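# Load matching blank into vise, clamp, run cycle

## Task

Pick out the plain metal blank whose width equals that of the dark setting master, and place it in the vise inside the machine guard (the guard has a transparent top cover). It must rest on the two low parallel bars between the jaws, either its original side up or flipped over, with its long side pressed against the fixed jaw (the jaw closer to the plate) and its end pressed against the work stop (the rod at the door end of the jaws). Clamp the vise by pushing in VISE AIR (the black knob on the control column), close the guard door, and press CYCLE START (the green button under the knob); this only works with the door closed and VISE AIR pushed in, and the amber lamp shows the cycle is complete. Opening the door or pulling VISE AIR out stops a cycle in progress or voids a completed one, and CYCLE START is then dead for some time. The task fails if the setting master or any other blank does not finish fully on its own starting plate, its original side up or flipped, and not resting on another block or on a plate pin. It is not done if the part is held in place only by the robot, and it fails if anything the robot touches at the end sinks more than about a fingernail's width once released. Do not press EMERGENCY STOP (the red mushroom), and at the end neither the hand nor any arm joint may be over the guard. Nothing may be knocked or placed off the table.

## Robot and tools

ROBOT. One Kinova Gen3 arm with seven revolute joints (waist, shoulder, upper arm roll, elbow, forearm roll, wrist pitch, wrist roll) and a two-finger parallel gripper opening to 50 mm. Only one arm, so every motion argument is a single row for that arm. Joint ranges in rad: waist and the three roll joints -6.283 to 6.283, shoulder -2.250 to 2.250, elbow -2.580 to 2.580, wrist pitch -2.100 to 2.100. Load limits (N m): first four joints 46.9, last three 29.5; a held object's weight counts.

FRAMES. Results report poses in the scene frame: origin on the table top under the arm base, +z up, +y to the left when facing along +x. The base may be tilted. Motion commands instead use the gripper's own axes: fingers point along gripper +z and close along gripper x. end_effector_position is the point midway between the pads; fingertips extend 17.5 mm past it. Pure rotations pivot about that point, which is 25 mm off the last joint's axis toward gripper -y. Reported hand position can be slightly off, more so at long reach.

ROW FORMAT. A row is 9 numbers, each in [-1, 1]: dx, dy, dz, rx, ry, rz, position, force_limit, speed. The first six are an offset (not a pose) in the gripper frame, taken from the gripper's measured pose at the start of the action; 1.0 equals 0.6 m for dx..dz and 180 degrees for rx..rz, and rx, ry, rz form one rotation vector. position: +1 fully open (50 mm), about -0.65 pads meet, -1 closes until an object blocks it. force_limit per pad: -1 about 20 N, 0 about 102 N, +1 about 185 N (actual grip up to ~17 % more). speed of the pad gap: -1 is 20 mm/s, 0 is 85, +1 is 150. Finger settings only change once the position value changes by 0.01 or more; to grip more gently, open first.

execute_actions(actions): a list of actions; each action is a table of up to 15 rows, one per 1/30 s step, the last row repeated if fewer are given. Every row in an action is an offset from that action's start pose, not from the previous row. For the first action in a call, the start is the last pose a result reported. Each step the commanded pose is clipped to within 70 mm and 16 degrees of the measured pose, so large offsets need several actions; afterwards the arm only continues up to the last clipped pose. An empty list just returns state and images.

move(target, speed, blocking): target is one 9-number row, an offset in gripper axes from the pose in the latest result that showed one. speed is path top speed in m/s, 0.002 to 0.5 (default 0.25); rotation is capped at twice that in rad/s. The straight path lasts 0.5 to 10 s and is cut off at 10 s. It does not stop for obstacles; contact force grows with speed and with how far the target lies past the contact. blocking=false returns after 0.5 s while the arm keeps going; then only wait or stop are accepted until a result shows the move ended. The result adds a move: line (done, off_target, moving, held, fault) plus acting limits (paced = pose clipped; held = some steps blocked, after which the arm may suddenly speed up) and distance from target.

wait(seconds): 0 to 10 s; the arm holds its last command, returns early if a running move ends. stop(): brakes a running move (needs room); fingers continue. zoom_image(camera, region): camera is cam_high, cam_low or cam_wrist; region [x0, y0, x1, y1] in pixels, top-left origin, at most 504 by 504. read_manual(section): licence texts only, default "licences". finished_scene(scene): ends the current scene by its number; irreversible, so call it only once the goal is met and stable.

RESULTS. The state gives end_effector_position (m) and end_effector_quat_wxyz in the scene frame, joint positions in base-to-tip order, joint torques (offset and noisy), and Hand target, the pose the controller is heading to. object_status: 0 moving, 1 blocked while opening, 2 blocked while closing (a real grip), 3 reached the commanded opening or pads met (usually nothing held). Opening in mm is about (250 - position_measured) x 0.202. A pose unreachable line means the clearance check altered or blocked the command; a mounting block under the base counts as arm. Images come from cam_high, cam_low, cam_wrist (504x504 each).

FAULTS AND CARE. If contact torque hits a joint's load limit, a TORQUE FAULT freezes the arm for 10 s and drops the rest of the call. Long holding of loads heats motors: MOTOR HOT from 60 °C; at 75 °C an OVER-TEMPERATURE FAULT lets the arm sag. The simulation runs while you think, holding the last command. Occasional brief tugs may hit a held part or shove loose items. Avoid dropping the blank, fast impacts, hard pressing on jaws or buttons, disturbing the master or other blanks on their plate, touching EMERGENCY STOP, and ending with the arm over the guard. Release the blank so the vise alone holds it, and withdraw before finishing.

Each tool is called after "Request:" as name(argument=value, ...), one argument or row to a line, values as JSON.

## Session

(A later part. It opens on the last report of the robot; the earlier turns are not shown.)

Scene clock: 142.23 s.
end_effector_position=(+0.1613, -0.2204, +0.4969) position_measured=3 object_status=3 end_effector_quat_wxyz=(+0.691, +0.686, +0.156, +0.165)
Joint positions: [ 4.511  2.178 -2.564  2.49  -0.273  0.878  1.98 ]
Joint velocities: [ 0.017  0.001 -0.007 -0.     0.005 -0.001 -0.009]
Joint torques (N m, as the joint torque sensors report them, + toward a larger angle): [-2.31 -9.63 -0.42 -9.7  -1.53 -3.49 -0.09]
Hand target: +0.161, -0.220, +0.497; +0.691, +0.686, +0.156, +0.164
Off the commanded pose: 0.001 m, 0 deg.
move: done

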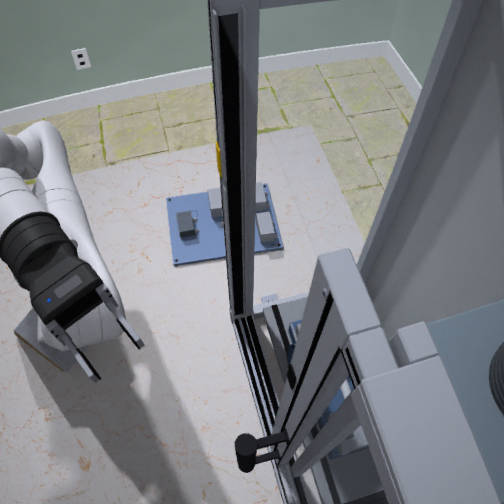

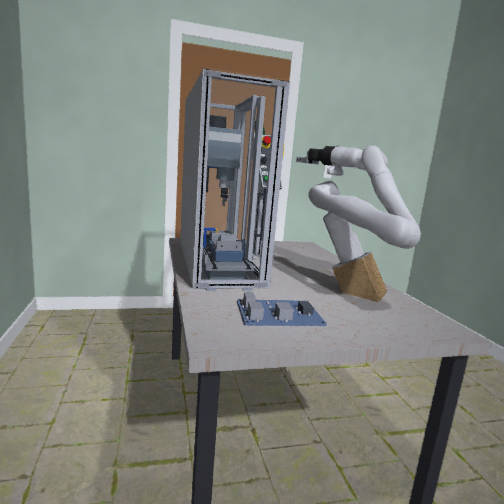

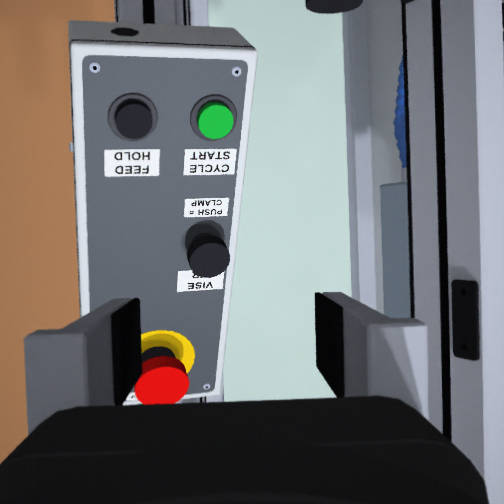

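Request:
move(
  target=[-0.037,-0.048,0.25,0,0,0,-1,0,0.5],
  speed=0.12,
)

Scene clock: 145.03 s.
end_effector_position=(+0.2082, -0.3641, +0.4717) position_measured=253 object_status=3 end_effector_quat_wxyz=(+0.576, +0.778, +0.195, +0.159)
Joint positions: [ 4.1    1.451 -2.753  2.58  -0.601  0.29   2.362]
Joint velocities: [-0.014 -0.009  0.036 -0.    -0.076  0.014  0.114]
Joint torques (N m, as the joint torque sensors report them, + toward a larger angle): [ -0.21  -4.19   0.05 -12.24  -0.87  -2.25  -0.22]
Hand target: +0.208, -0.364, +0.471; +0.575, +0.778, +0.196, +0.160
Off the commanded pose: 0.003 m, 17 deg; orientation clipped at the last step of the last action.
joint sent to its limit — the command would take joint 4 (elbow) past its upper limit, so that joint was sent only as far as its limit.
move: off_target; limits=paced

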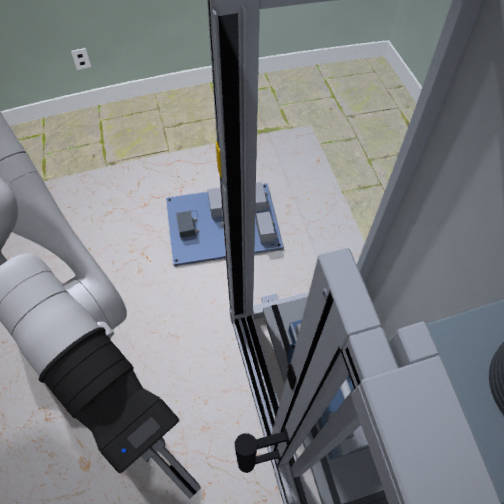

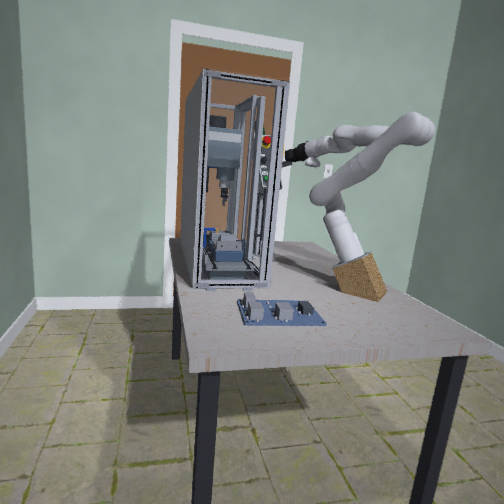

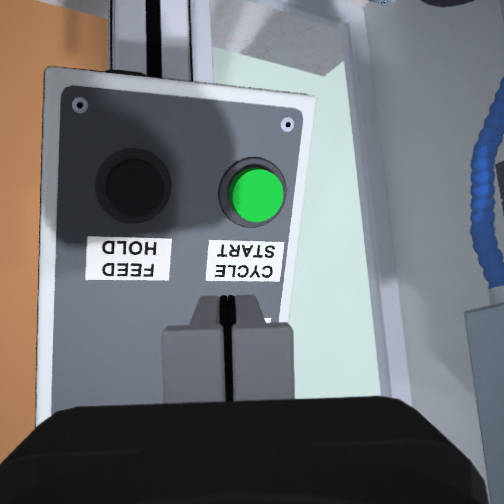

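Request:
move(
  target=[0.013,0.022,0.045,0,0,0,-1,0,0],
  speed=0.03,
)

Scene clock: 147.63 s.
end_effector_position=(+0.2292, -0.3862, +0.4772) position_measured=253 object_status=3 end_effector_quat_wxyz=(+0.576, +0.777, +0.195, +0.159)
Joint positions: [ 4.028  1.351 -2.85   2.577 -0.67   0.144  2.356]
Joint velocities: [-0.004 -0.005 -0.     0.001 -0.    -0.001 -0.   ]
Joint torques (N m, as the joint torque sensors report them, + toward a larger angle): [  0.08  -2.19  -0.53 -12.98  -0.86  -2.59  -0.26]
Hand target: +0.229, -0.386, +0.477; +0.576, +0.778, +0.195, +0.159
Off the commanded pose: 0.000 m, 0 deg.
move: done

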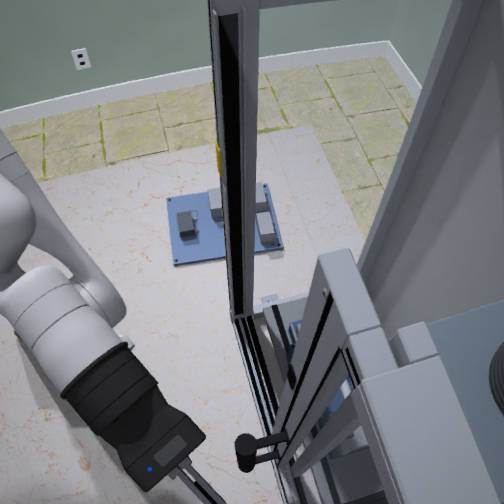

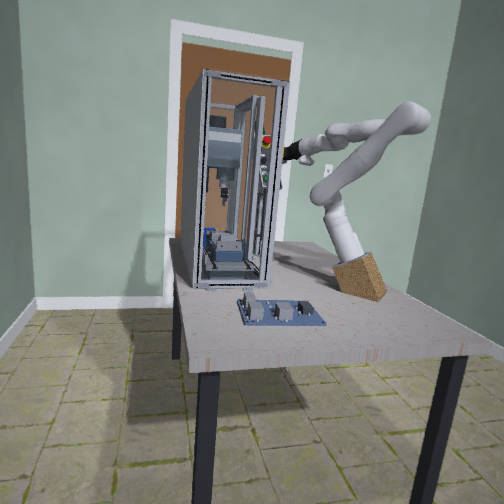

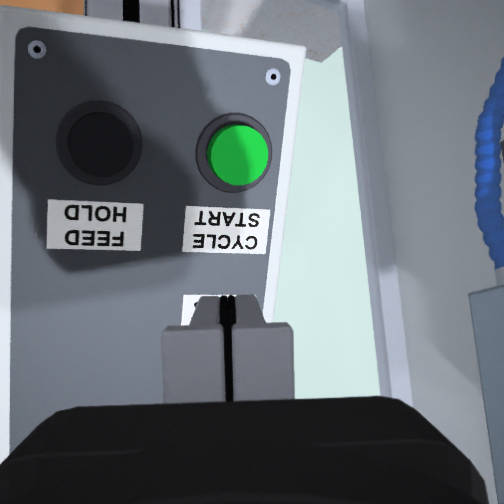

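Request:
move(
  target=[0,0.025,0.027,0,0,0,-1,0,0],
  speed=0.02,
)

Request:
zoom_image(
  camera="cam_low",
  region=[250, 120, 320, 200],
)

Scene clock: 149.73 s.
end_effector_position=(+0.2385, -0.4036, +0.4872) position_measured=253 object_status=3 end_effector_quat_wxyz=(+0.577, +0.777, +0.195, +0.159)
Joint positions: [ 3.987  1.285 -2.874  2.544 -0.683  0.09   2.352]
Joint velocities: [-0.003 -0.003 -0.     0.    -0.    -0.001 -0.   ]
Joint torques (N m, as the joint torque sensors report them, + toward a larger angle): [  0.    -0.74  -0.5  -12.59  -0.63  -2.48  -0.34]
Hand target: +0.239, -0.404, +0.487; +0.576, +0.777, +0.195, +0.159
Off the commanded pose: 0.000 m, 0 deg.
move: done

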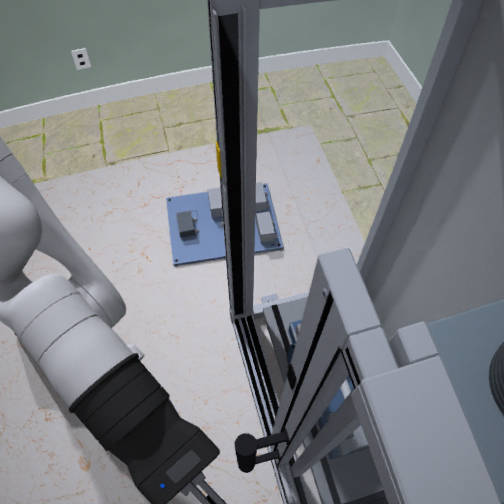

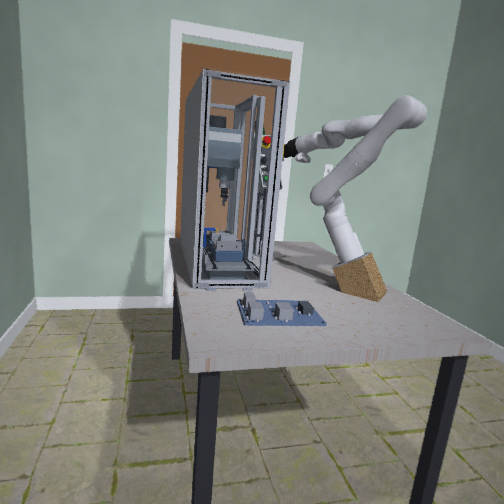

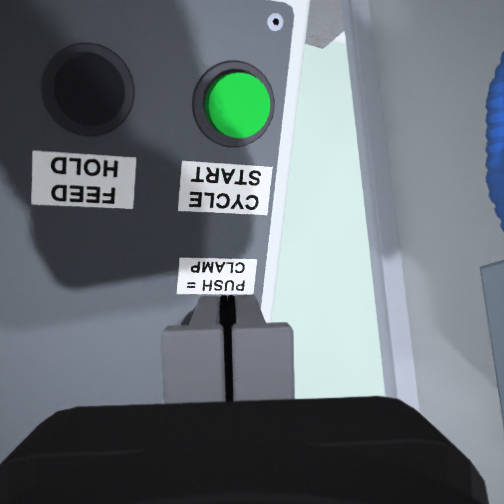

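Region (250, 120, 320, 200) of cam_low's 504x504 image, scaled by 6.300, with more detail than that image has; it fills the left 441 columns of this view, and the rest is white.

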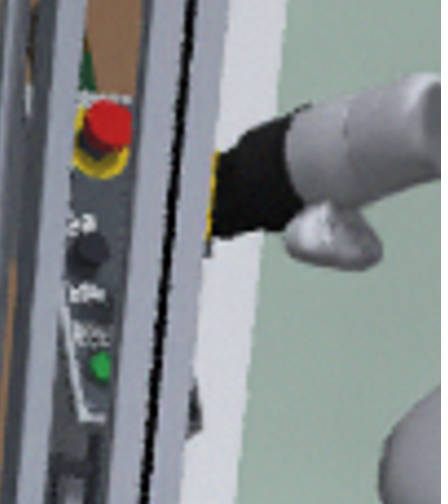

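Request:
move(
  target=[-0.008,0.012,0.04,0,0,0,-1,0,0],
  speed=0.015,
)

Scene clock: 152.07 s.
end_effector_position=(+0.2464, -0.4277, +0.4875) position_measured=253 object_status=3 end_effector_quat_wxyz=(+0.577, +0.777, +0.195, +0.159)
Joint positions: [ 3.895  1.203 -2.882  2.532 -0.683 -0.027  2.357]
Joint velocities: [-0.004 -0.004 -0.     0.     0.    -0.001  0.001]
Joint torques (N m, as the joint torque sensors report them, + toward a larger angle): [  0.74  -0.27  -1.17 -12.2   -0.21  -2.3   -0.32]
Hand target: +0.247, -0.428, +0.487; +0.577, +0.777, +0.195, +0.159
Off the commanded pose: 0.000 m, 0 deg.
move: done

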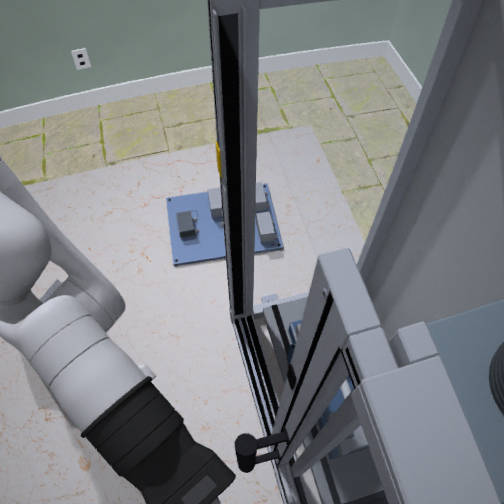

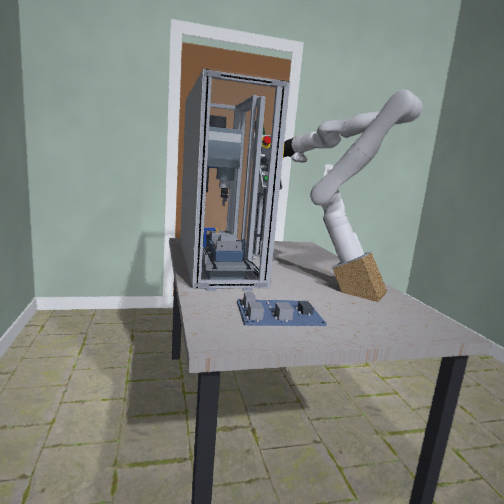

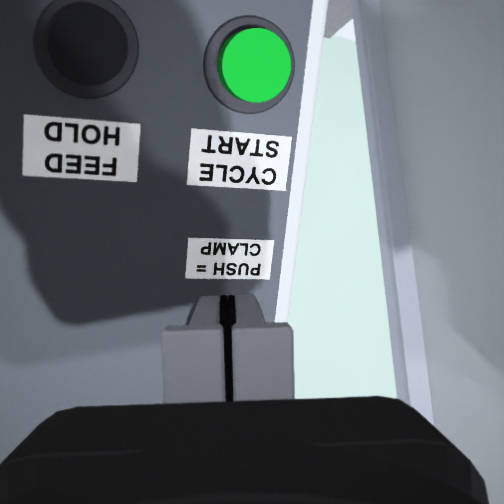

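Request:
move(
  target=[0,0.004,0.025,0,0,0,-1,0,0],
  speed=0.012,
)

Request:
zoom_image(
  camera="cam_low",
  region=[195, 120, 295, 270],
)

Scene clock: 153.90 s.
end_effector_position=(+0.2535, -0.4405, +0.4856) position_measured=253 object_status=3 end_effector_quat_wxyz=(+0.577, +0.777, +0.195, +0.159)
Joint positions: [ 3.842  1.154 -2.892  2.53  -0.682 -0.101  2.351]
Joint velocities: [-0.003  0.001  0.     0.001  0.    -0.001  0.   ]
Joint torques (N m, as the joint torque sensors report them, + toward a larger angle): [  0.93  -1.05  -1.02 -12.94   0.22  -3.    -0.16]
Hand target: +0.254, -0.441, +0.486; +0.577, +0.777, +0.195, +0.159
Off the commanded pose: 0.000 m, 0 deg.
move: done

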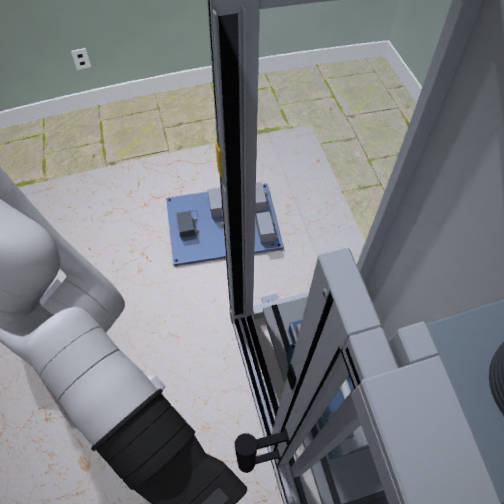

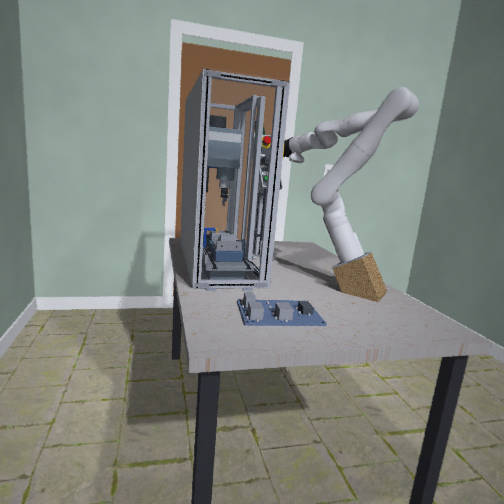

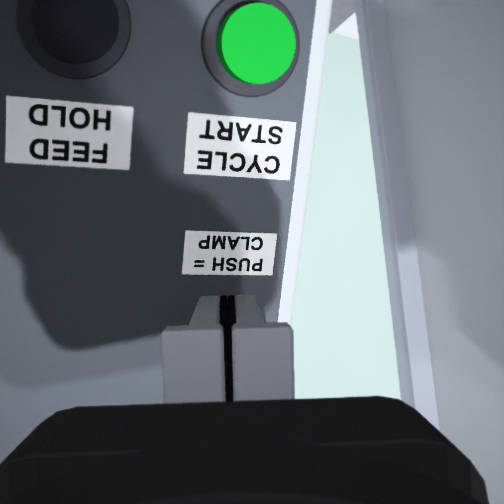

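Region (195, 120, 295, 270) of cam_low's 504x504 image, scaled by 3.360, with more detail than that image has.

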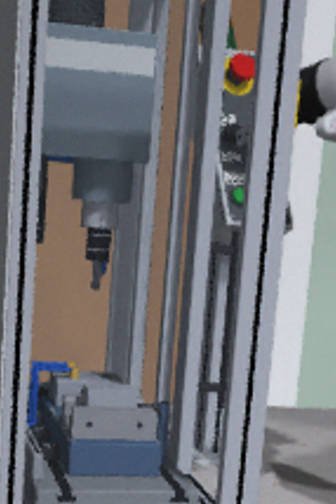

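Request:
move(
  target=[0,0.008,0.03,0,0,0,-1,0,0],
  speed=0.012,
)

Scene clock: 156.10 s.
end_effector_position=(+0.2579, -0.4497, +0.4830) position_measured=253 object_status=3 end_effector_quat_wxyz=(+0.578, +0.776, +0.193, +0.161)
Joint positions: [ 3.793  1.121 -2.893  2.533 -0.68  -0.165  2.345]
Joint velocities: [-0.002  0.     0.     0.    -0.002 -0.002  0.001]
Joint torques (N m, as the joint torque sensors report them, + toward a larger angle): [ -5.98 -19.48  -1.34 -24.76   0.47  -5.98  -0.28]
Hand target: +0.263, -0.456, +0.485; +0.577, +0.777, +0.195, +0.159
Off the commanded pose: 0.009 m, 0 deg.
move: off_target

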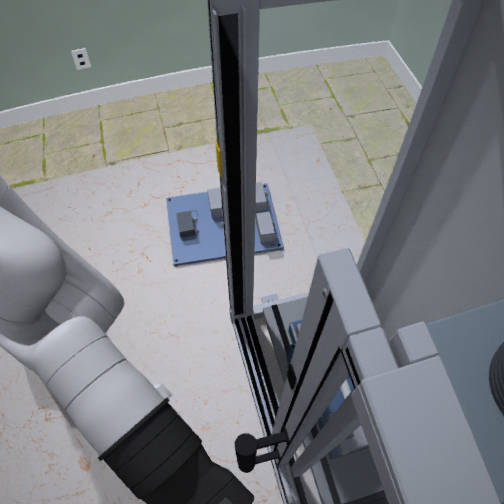

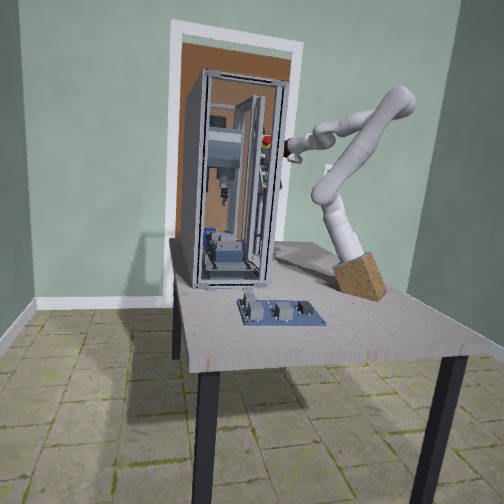

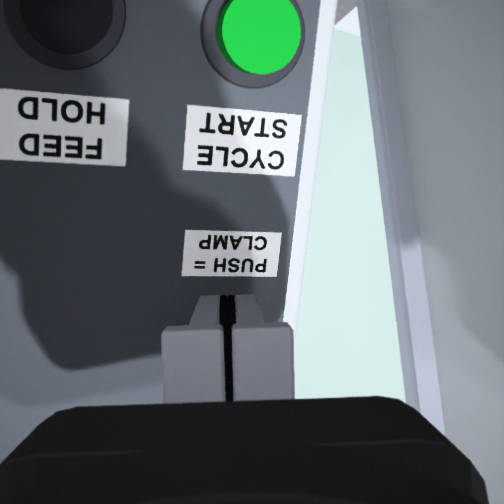

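Hard contact. Back off and check the vise.

Request:
move(
  target=[0,0,-0.1,0,0,0,-1,0,0],
  speed=0.06,
)

Request:
zoom_image(
  camera="cam_low",
  region=[195, 120, 295, 270],
)

Scene clock: 157.73 s.
end_effector_position=(+0.2298, -0.3996, +0.4990) position_measured=253 object_status=3 end_effector_quat_wxyz=(+0.577, +0.777, +0.193, +0.161)
Joint positions: [ 4.029  1.312 -2.827  2.507 -0.667  0.182  2.36 ]
Joint velocities: [ 0.011  0.007  0.    -0.002  0.001  0.004 -0.001]
Joint torques (N m, as the joint torque sensors report them, + toward a larger angle): [ -0.19  -1.79  -0.18 -12.98  -0.44  -2.44   0.08]
Hand target: +0.230, -0.400, +0.499; +0.578, +0.777, +0.192, +0.161
Off the commanded pose: 0.001 m, 0 deg.
move: done

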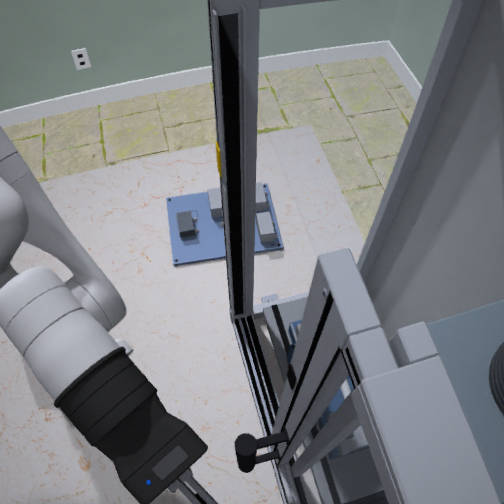

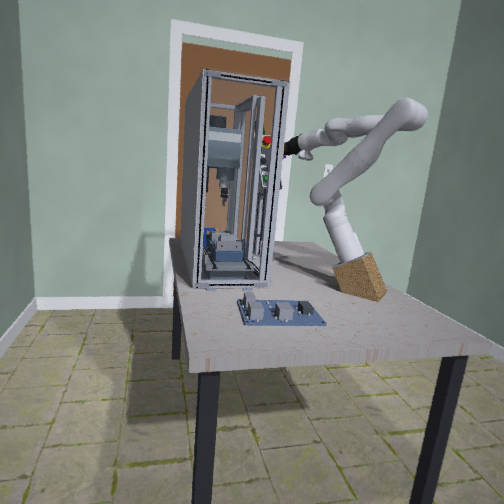

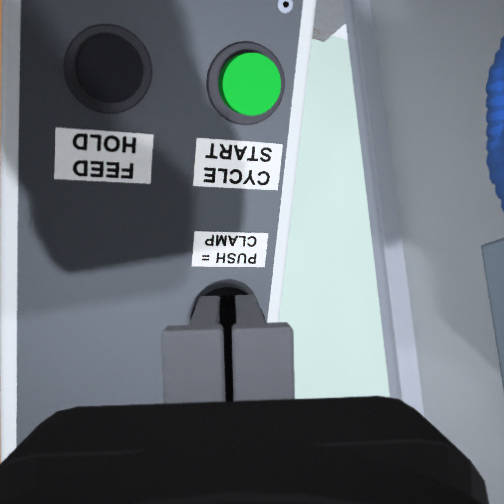

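Region (195, 120, 295, 270) of cam_low's 504x504 image, scaled by 3.360, with more detail than that image has.

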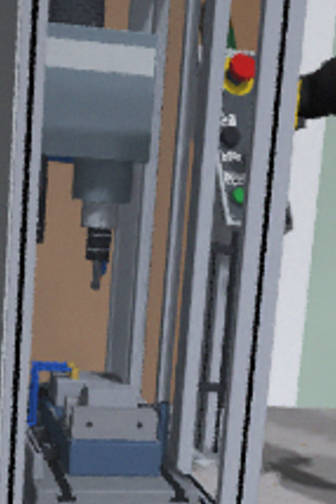

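Request:
move(
  target=[-0.018,0.08,-0.2,0.08,0.33,0,1,0,0.3],
  speed=0.15,
)

Scene clock: 163.47 s.
end_effector_position=(+0.1684, -0.3160, +0.5790) position_measured=3 object_status=3 end_effector_quat_wxyz=(+0.311, +0.657, +0.471, +0.499)
Joint positions: [ 3.292  1.366 -2.402  1.747 -0.385  1.418  2.414]
Joint velocities: [-0.008 -0.003  0.002 -0.002 -0.002  0.003  0.002]
Joint torques (N m, as the joint torque sensors report them, + toward a larger angle): [ 5.81 -7.01 -5.78 -8.   -3.27 -1.3  -0.24]
Hand target: +0.169, -0.316, +0.579; +0.311, +0.657, +0.472, +0.499
Off the commanded pose: 0.001 m, 0 deg.
move: done

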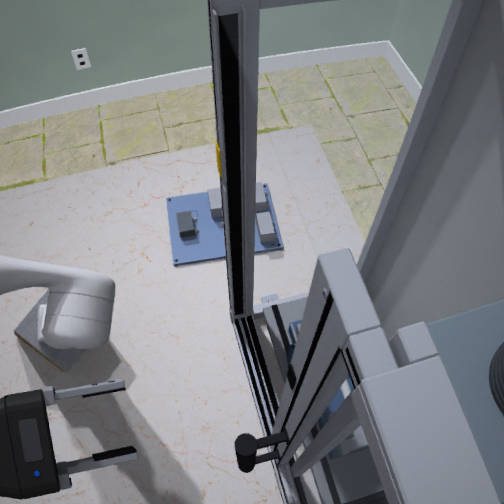

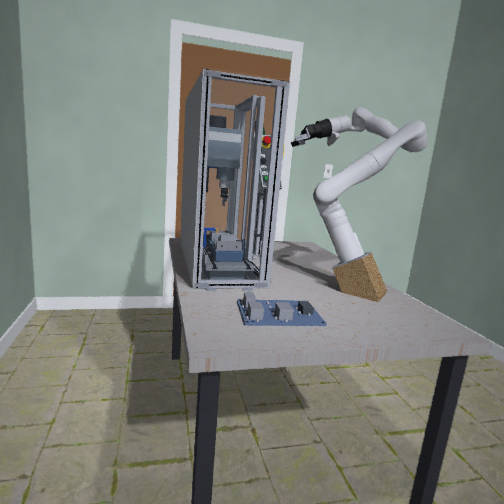

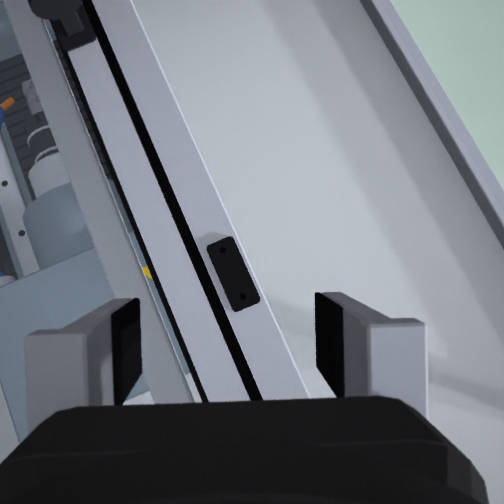

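Request:
execute_actions(
  actions=[],
)

Scene clock: 165.23 s.
end_effector_position=(+0.1686, -0.3161, +0.5790) position_measured=3 object_status=3 end_effector_quat_wxyz=(+0.311, +0.657, +0.472, +0.499)
Joint positions: [ 3.291  1.365 -2.402  1.747 -0.385  1.418  2.415]
Joint velocities: [-0.    -0.     0.     0.    -0.     0.    -0.001]
Joint torques (N m, as the joint torque sensors report them, + toward a larger angle): [ 6.23 -6.76 -5.7  -7.19 -3.39 -1.01 -0.23]
Hand target: +0.169, -0.316, +0.579; +0.311, +0.657, +0.472, +0.499
Off the commanded pose: 0.001 m, 0 deg.

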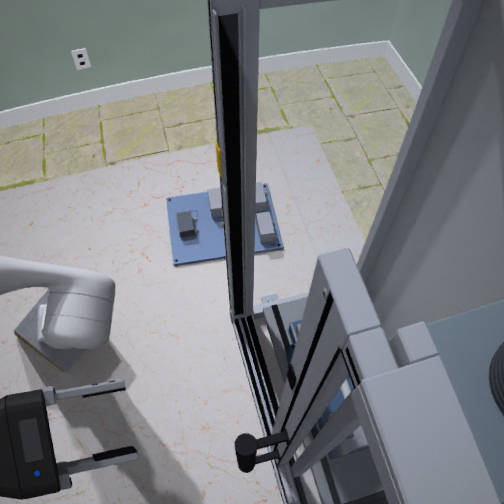

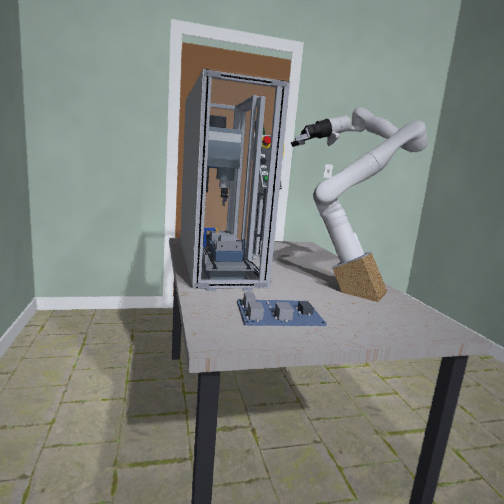

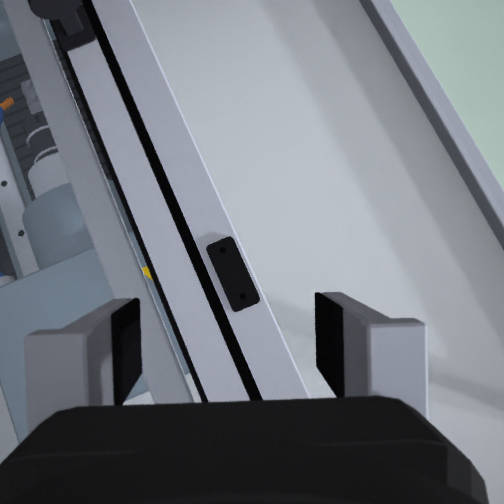

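Request:
zoom_image(
  camera="cam_high",
  region=[100, 200, 504, 504],
)

Request:
zoom_image(
  camera="cam_low",
  region=[160, 50, 360, 300],
)

Region (100, 200, 504, 504) of cam_high's 504x504 image, scaled by 1.248, with more detail than that image has; it fills the top 379 rows of this view, and the rest is white.

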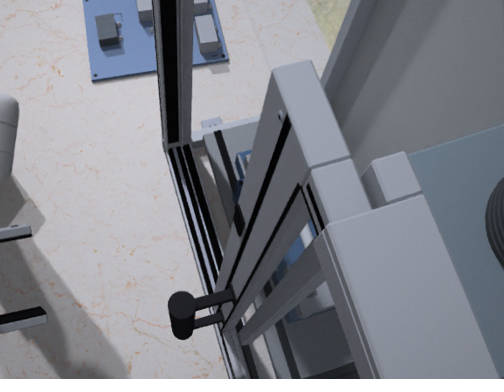

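Region (160, 50, 360, 300) of cam_low's 504x504 image, scaled by 2.016, with more detail than that image has; it fills the left 403 columns of this view, and the rest is white.

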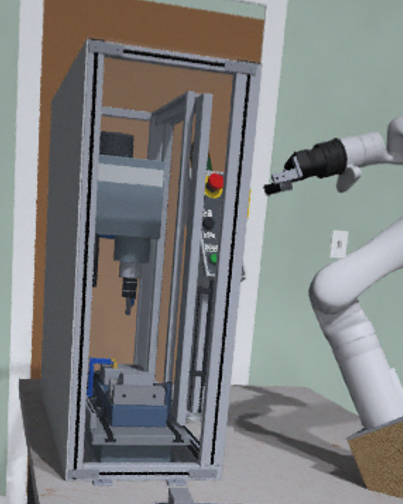

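Request:
move(
  target=[-0.102,-0.152,0.147,0.228,-0.061,-0.105,1,0,0],
)

Scene clock: 170.53 s.
end_effector_position=(+0.2203, -0.3345, +0.4495) position_measured=3 object_status=3 end_effector_quat_wxyz=(+0.179, +0.683, +0.684, +0.184)
Joint positions: [ 3.439  0.977 -2.668  1.862 -0.048  1.319  2.565]
Joint velocities: [ 0.003 -0.005 -0.002  0.     0.004  0.001 -0.005]
Joint torques (N m, as the joint torque sensors report them, + toward a larger angle): [  3.89   0.96  -2.85 -10.19  -2.    -1.28  -0.35]
Hand target: +0.220, -0.335, +0.449; +0.179, +0.683, +0.684, +0.184
Off the commanded pose: 0.000 m, 0 deg.
move: done

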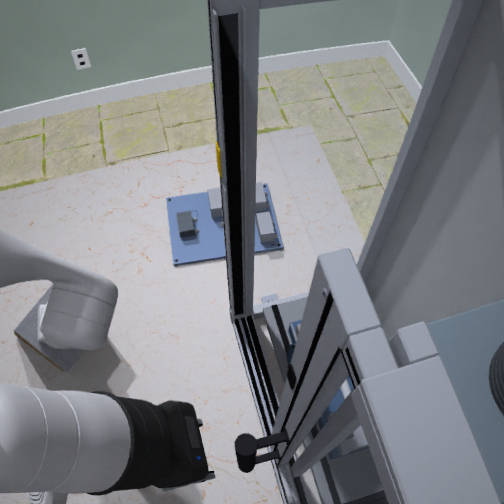

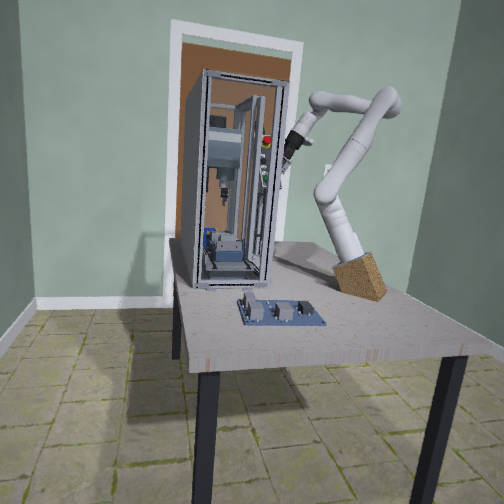

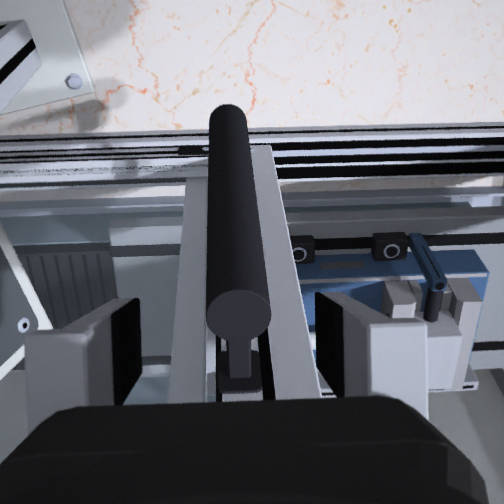

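Request:
move(
  target=[0,-0.025,0.16,0,0,0,1,0,0],
  speed=0.08,
)

Scene clock: 172.70 s.
end_effector_position=(+0.2552, -0.3340, +0.3590) position_measured=3 object_status=3 end_effector_quat_wxyz=(+0.180, +0.683, +0.684, +0.184)
Joint positions: [ 3.375  0.909 -2.614  2.116 -0.041  0.981  2.593]
Joint velocities: [-0.003 -0.003  0.     0.001 -0.001  0.     0.001]
Joint torques (N m, as the joint torque sensors report them, + toward a larger angle): [ 2.9   2.06 -3.04 -9.72 -1.25 -0.98 -0.29]
Hand target: +0.255, -0.334, +0.359; +0.180, +0.683, +0.684, +0.185
Off the commanded pose: 0.000 m, 0 deg.
move: done

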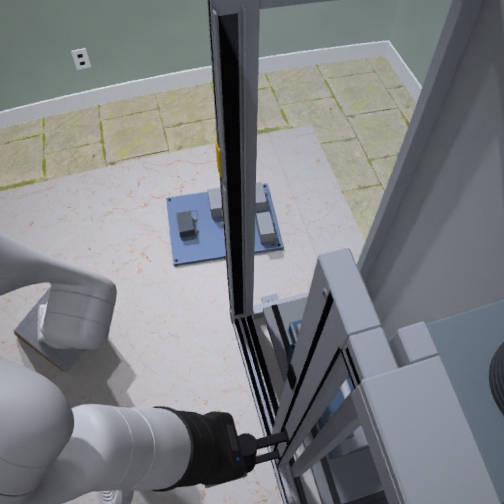

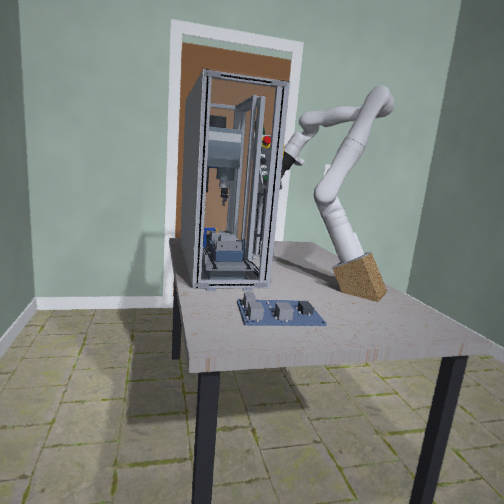

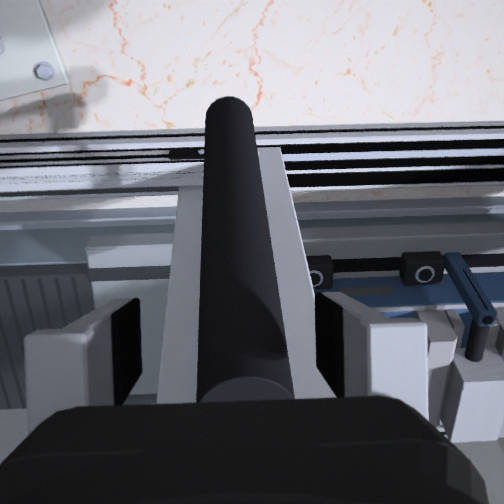

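Drag +y, partway first.

Request:
move(
  target=[0.25,0,0,0,0,0,1,0,0],
  speed=0.08,
)

Scene clock: 175.13 s.
end_effector_position=(+0.2544, -0.1855, +0.3592) position_measured=3 object_status=3 end_effector_quat_wxyz=(+0.180, +0.684, +0.684, +0.182)
Joint positions: [ 3.635  1.175 -3.022  2.348 -0.214  1.055  2.418]
Joint velocities: [ 0.     0.007 -0.003  0.002  0.002 -0.004 -0.008]
Joint torques (N m, as the joint torque sensors report them, + toward a larger angle): [ -0.33  -1.33  -1.39 -10.96  -3.4   -1.05  -0.04]
Hand target: +0.255, -0.184, +0.360; +0.180, +0.683, +0.684, +0.184
Off the commanded pose: 0.002 m, 0 deg.
move: done

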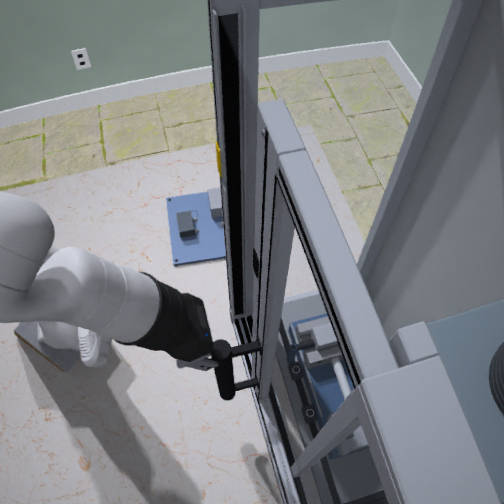

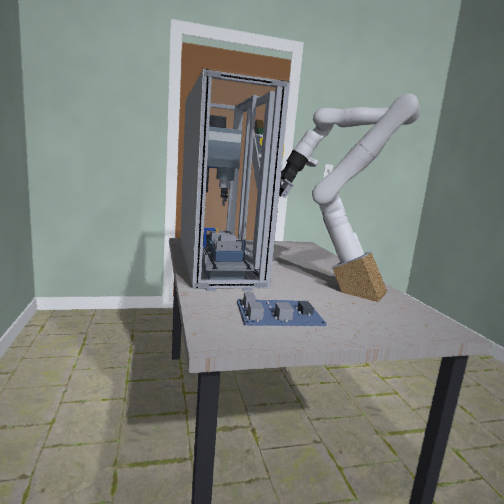

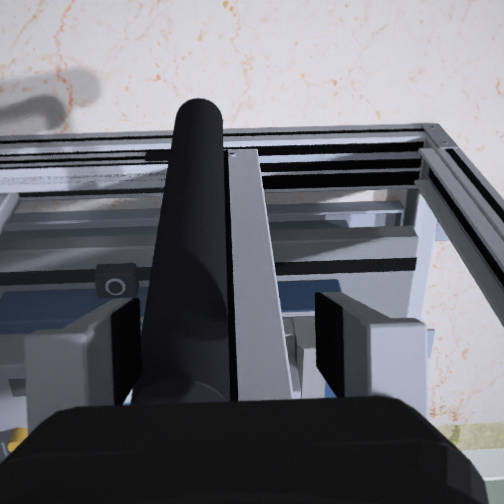

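Request:
move(
  target=[0.15,0,0,0,0,0,1,0,0],
  speed=0.05,
)

Scene clock: 177.47 s.
end_effector_position=(+0.2539, -0.0971, +0.3591) position_measured=3 object_status=3 end_effector_quat_wxyz=(+0.180, +0.684, +0.683, +0.180)
Joint positions: [ 3.753  1.377 -3.27   2.388 -0.388  1.189  2.293]
Joint velocities: [-0.001  0.004 -0.003  0.001  0.001 -0.001 -0.006]
Joint torques (N m, as the joint torque sensors report them, + toward a larger angle): [ -1.25  -4.02   0.6  -10.96  -3.22  -1.1   -0.28]
Hand target: +0.254, -0.096, +0.359; +0.180, +0.684, +0.683, +0.182
Off the commanded pose: 0.002 m, 0 deg.
move: done

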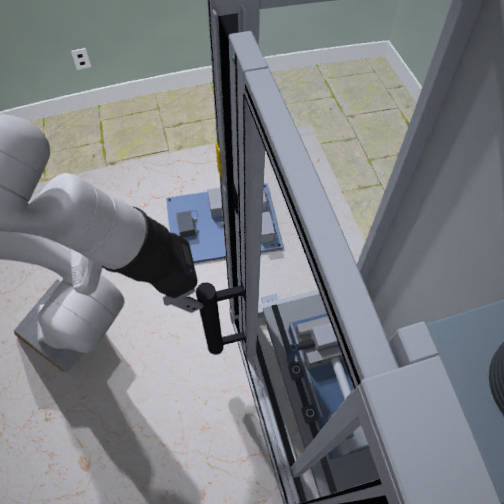

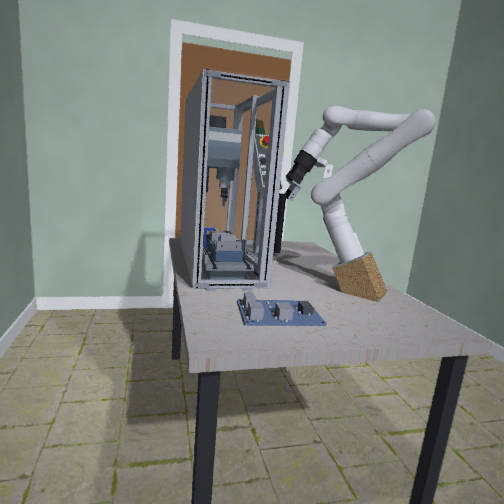

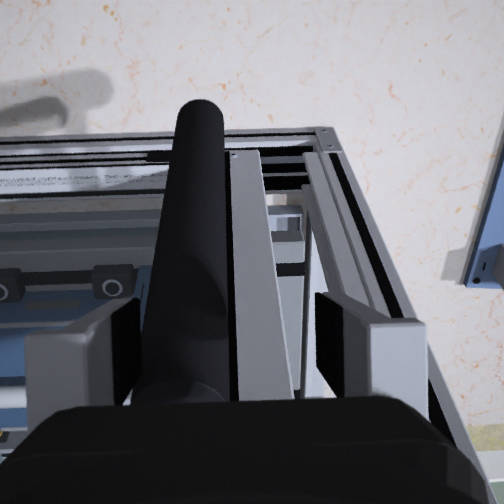

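Request:
move(
  target=[0.085,0,0,0,0,0,1,0,0],
  speed=0.02,
)

Scene clock: 180.47 s.
end_effector_position=(+0.2538, -0.0532, +0.3589) position_measured=3 object_status=3 end_effector_quat_wxyz=(+0.186, +0.686, +0.682, +0.172)
Joint positions: [ 3.805  1.495 -3.4    2.371 -0.48   1.275  2.201]
Joint velocities: [-0.011  0.    -0.013  0.     0.006 -0.009 -0.02 ]
Joint torques (N m, as the joint torque sensors report them, + toward a larger angle): [ -5.47  -6.01   0.56 -10.73  -8.42   3.16  -0.25]
Hand target: +0.254, -0.046, +0.359; +0.180, +0.684, +0.683, +0.180
Off the commanded pose: 0.007 m, 1 deg.
move: off_target

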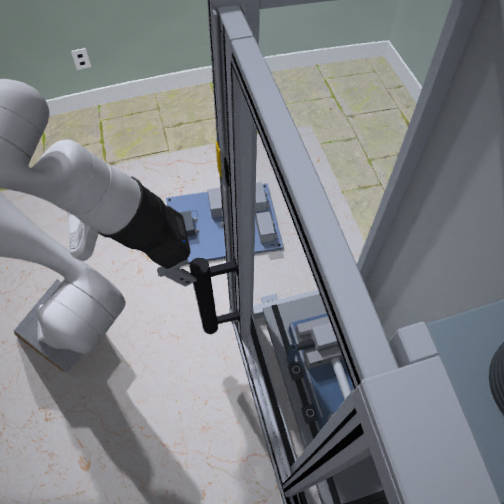

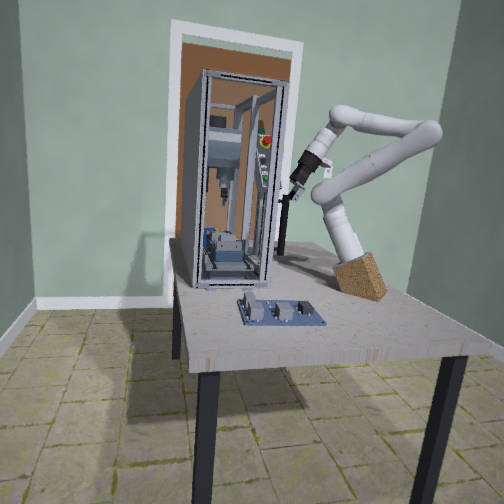

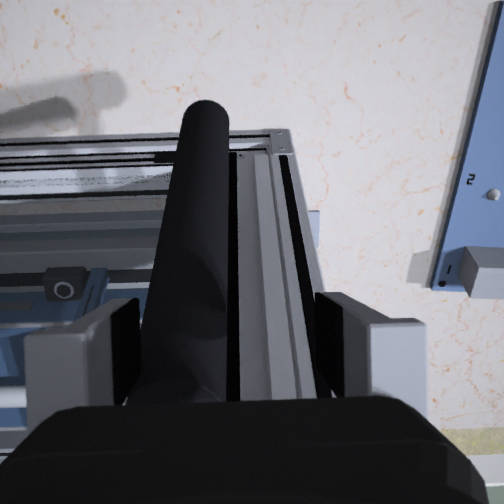

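Request:
move(
  target=[-0.035,0.03,-0.17,0,0,0,1,0,0],
  speed=0.12,
)

Request:
zoom_image(
  camera="cam_low",
  region=[220, 100, 320, 220],
)

Scene clock: 182.00 s.
end_effector_position=(+0.2190, -0.0719, +0.4569) position_measured=3 object_status=3 end_effector_quat_wxyz=(+0.187, +0.686, +0.682, +0.172)
Joint positions: [ 3.722  1.447 -3.283  2.062 -0.328  1.543  2.121]
Joint velocities: [-0.002 -0.002  0.001 -0.001 -0.     0.002  0.001]
Joint torques (N m, as the joint torque sensors report them, + toward a larger angle): [ -0.83  -6.41   1.57 -10.11  -0.85  -1.79  -0.28]
Hand target: +0.219, -0.072, +0.457; +0.187, +0.686, +0.682, +0.172
Off the commanded pose: 0.000 m, 0 deg.
move: done

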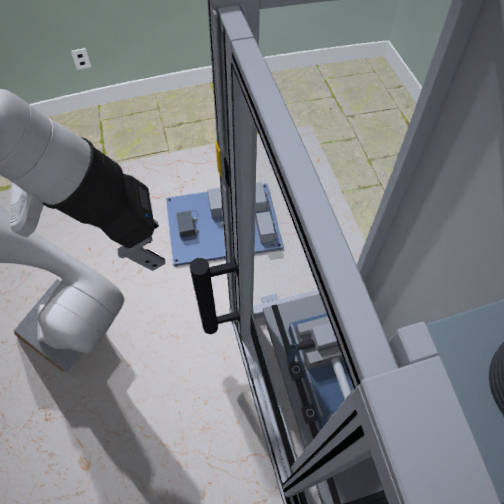

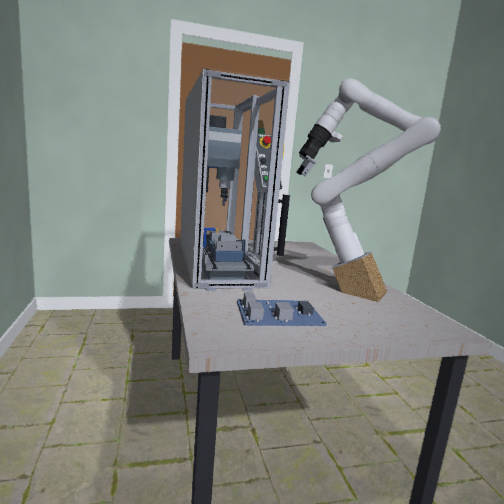

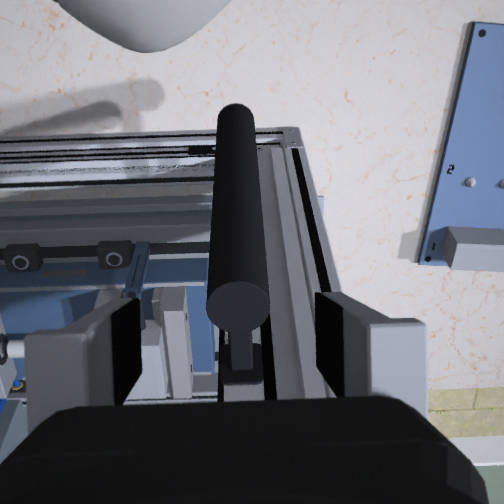

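Region (220, 100, 320, 220) of cam_low's 504x504 image, scaled by 4.200, with more detail than that image has.

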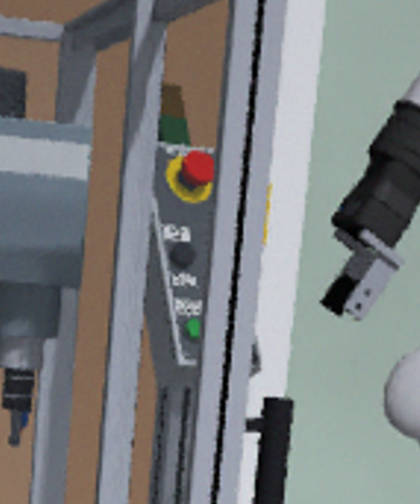

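Request:
move(
  target=[-0.49,-0.03,0.043,-0.217,-0.263,0.218,-1,0,0.5],
  speed=0.2,
)

Scene clock: 186.73 s.
end_effector_position=(+0.2126, -0.3661, +0.4324) position_measured=253 object_status=3 end_effector_quat_wxyz=(+0.520, +0.812, +0.219, +0.148)
Joint positions: [ 3.982  1.385 -2.813  2.58  -0.186  0.279  1.943]
Joint velocities: [ 0.022 -0.022  0.009  0.    -0.077  0.001  0.078]
Joint torques (N m, as the joint torque sensors report them, + toward a larger angle): [  0.01  -2.83  -0.78 -12.16  -0.55  -3.26  -0.57]
Hand target: +0.213, -0.366, +0.431; +0.519, +0.813, +0.219, +0.148
Off the commanded pose: 0.001 m, 8 deg.
joint sent to its limit — the command would take joint 4 (elbow) past its upper limit, so that joint was sent only as far as its limit.
move: off_target

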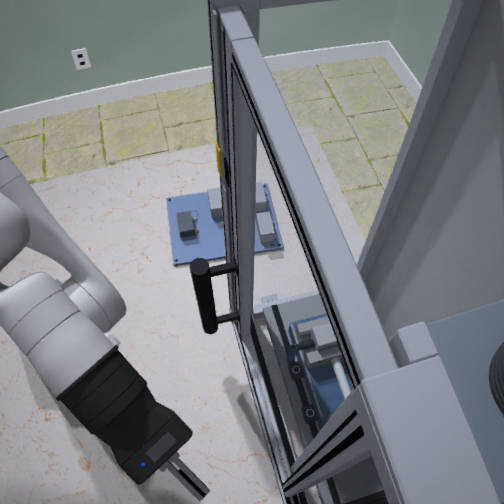

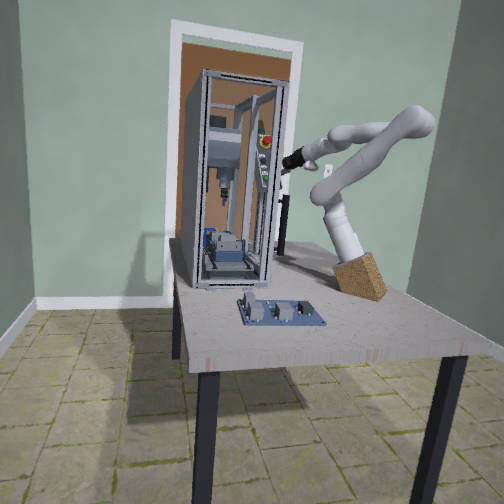

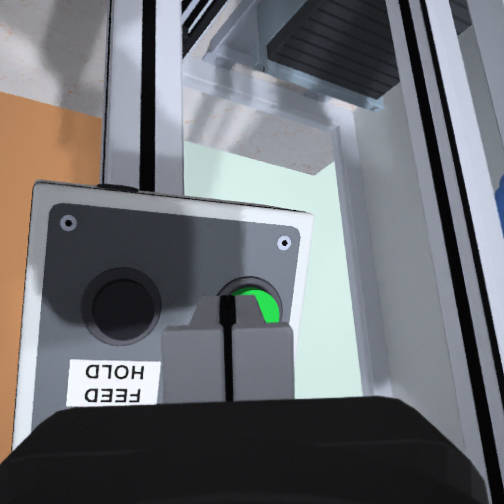

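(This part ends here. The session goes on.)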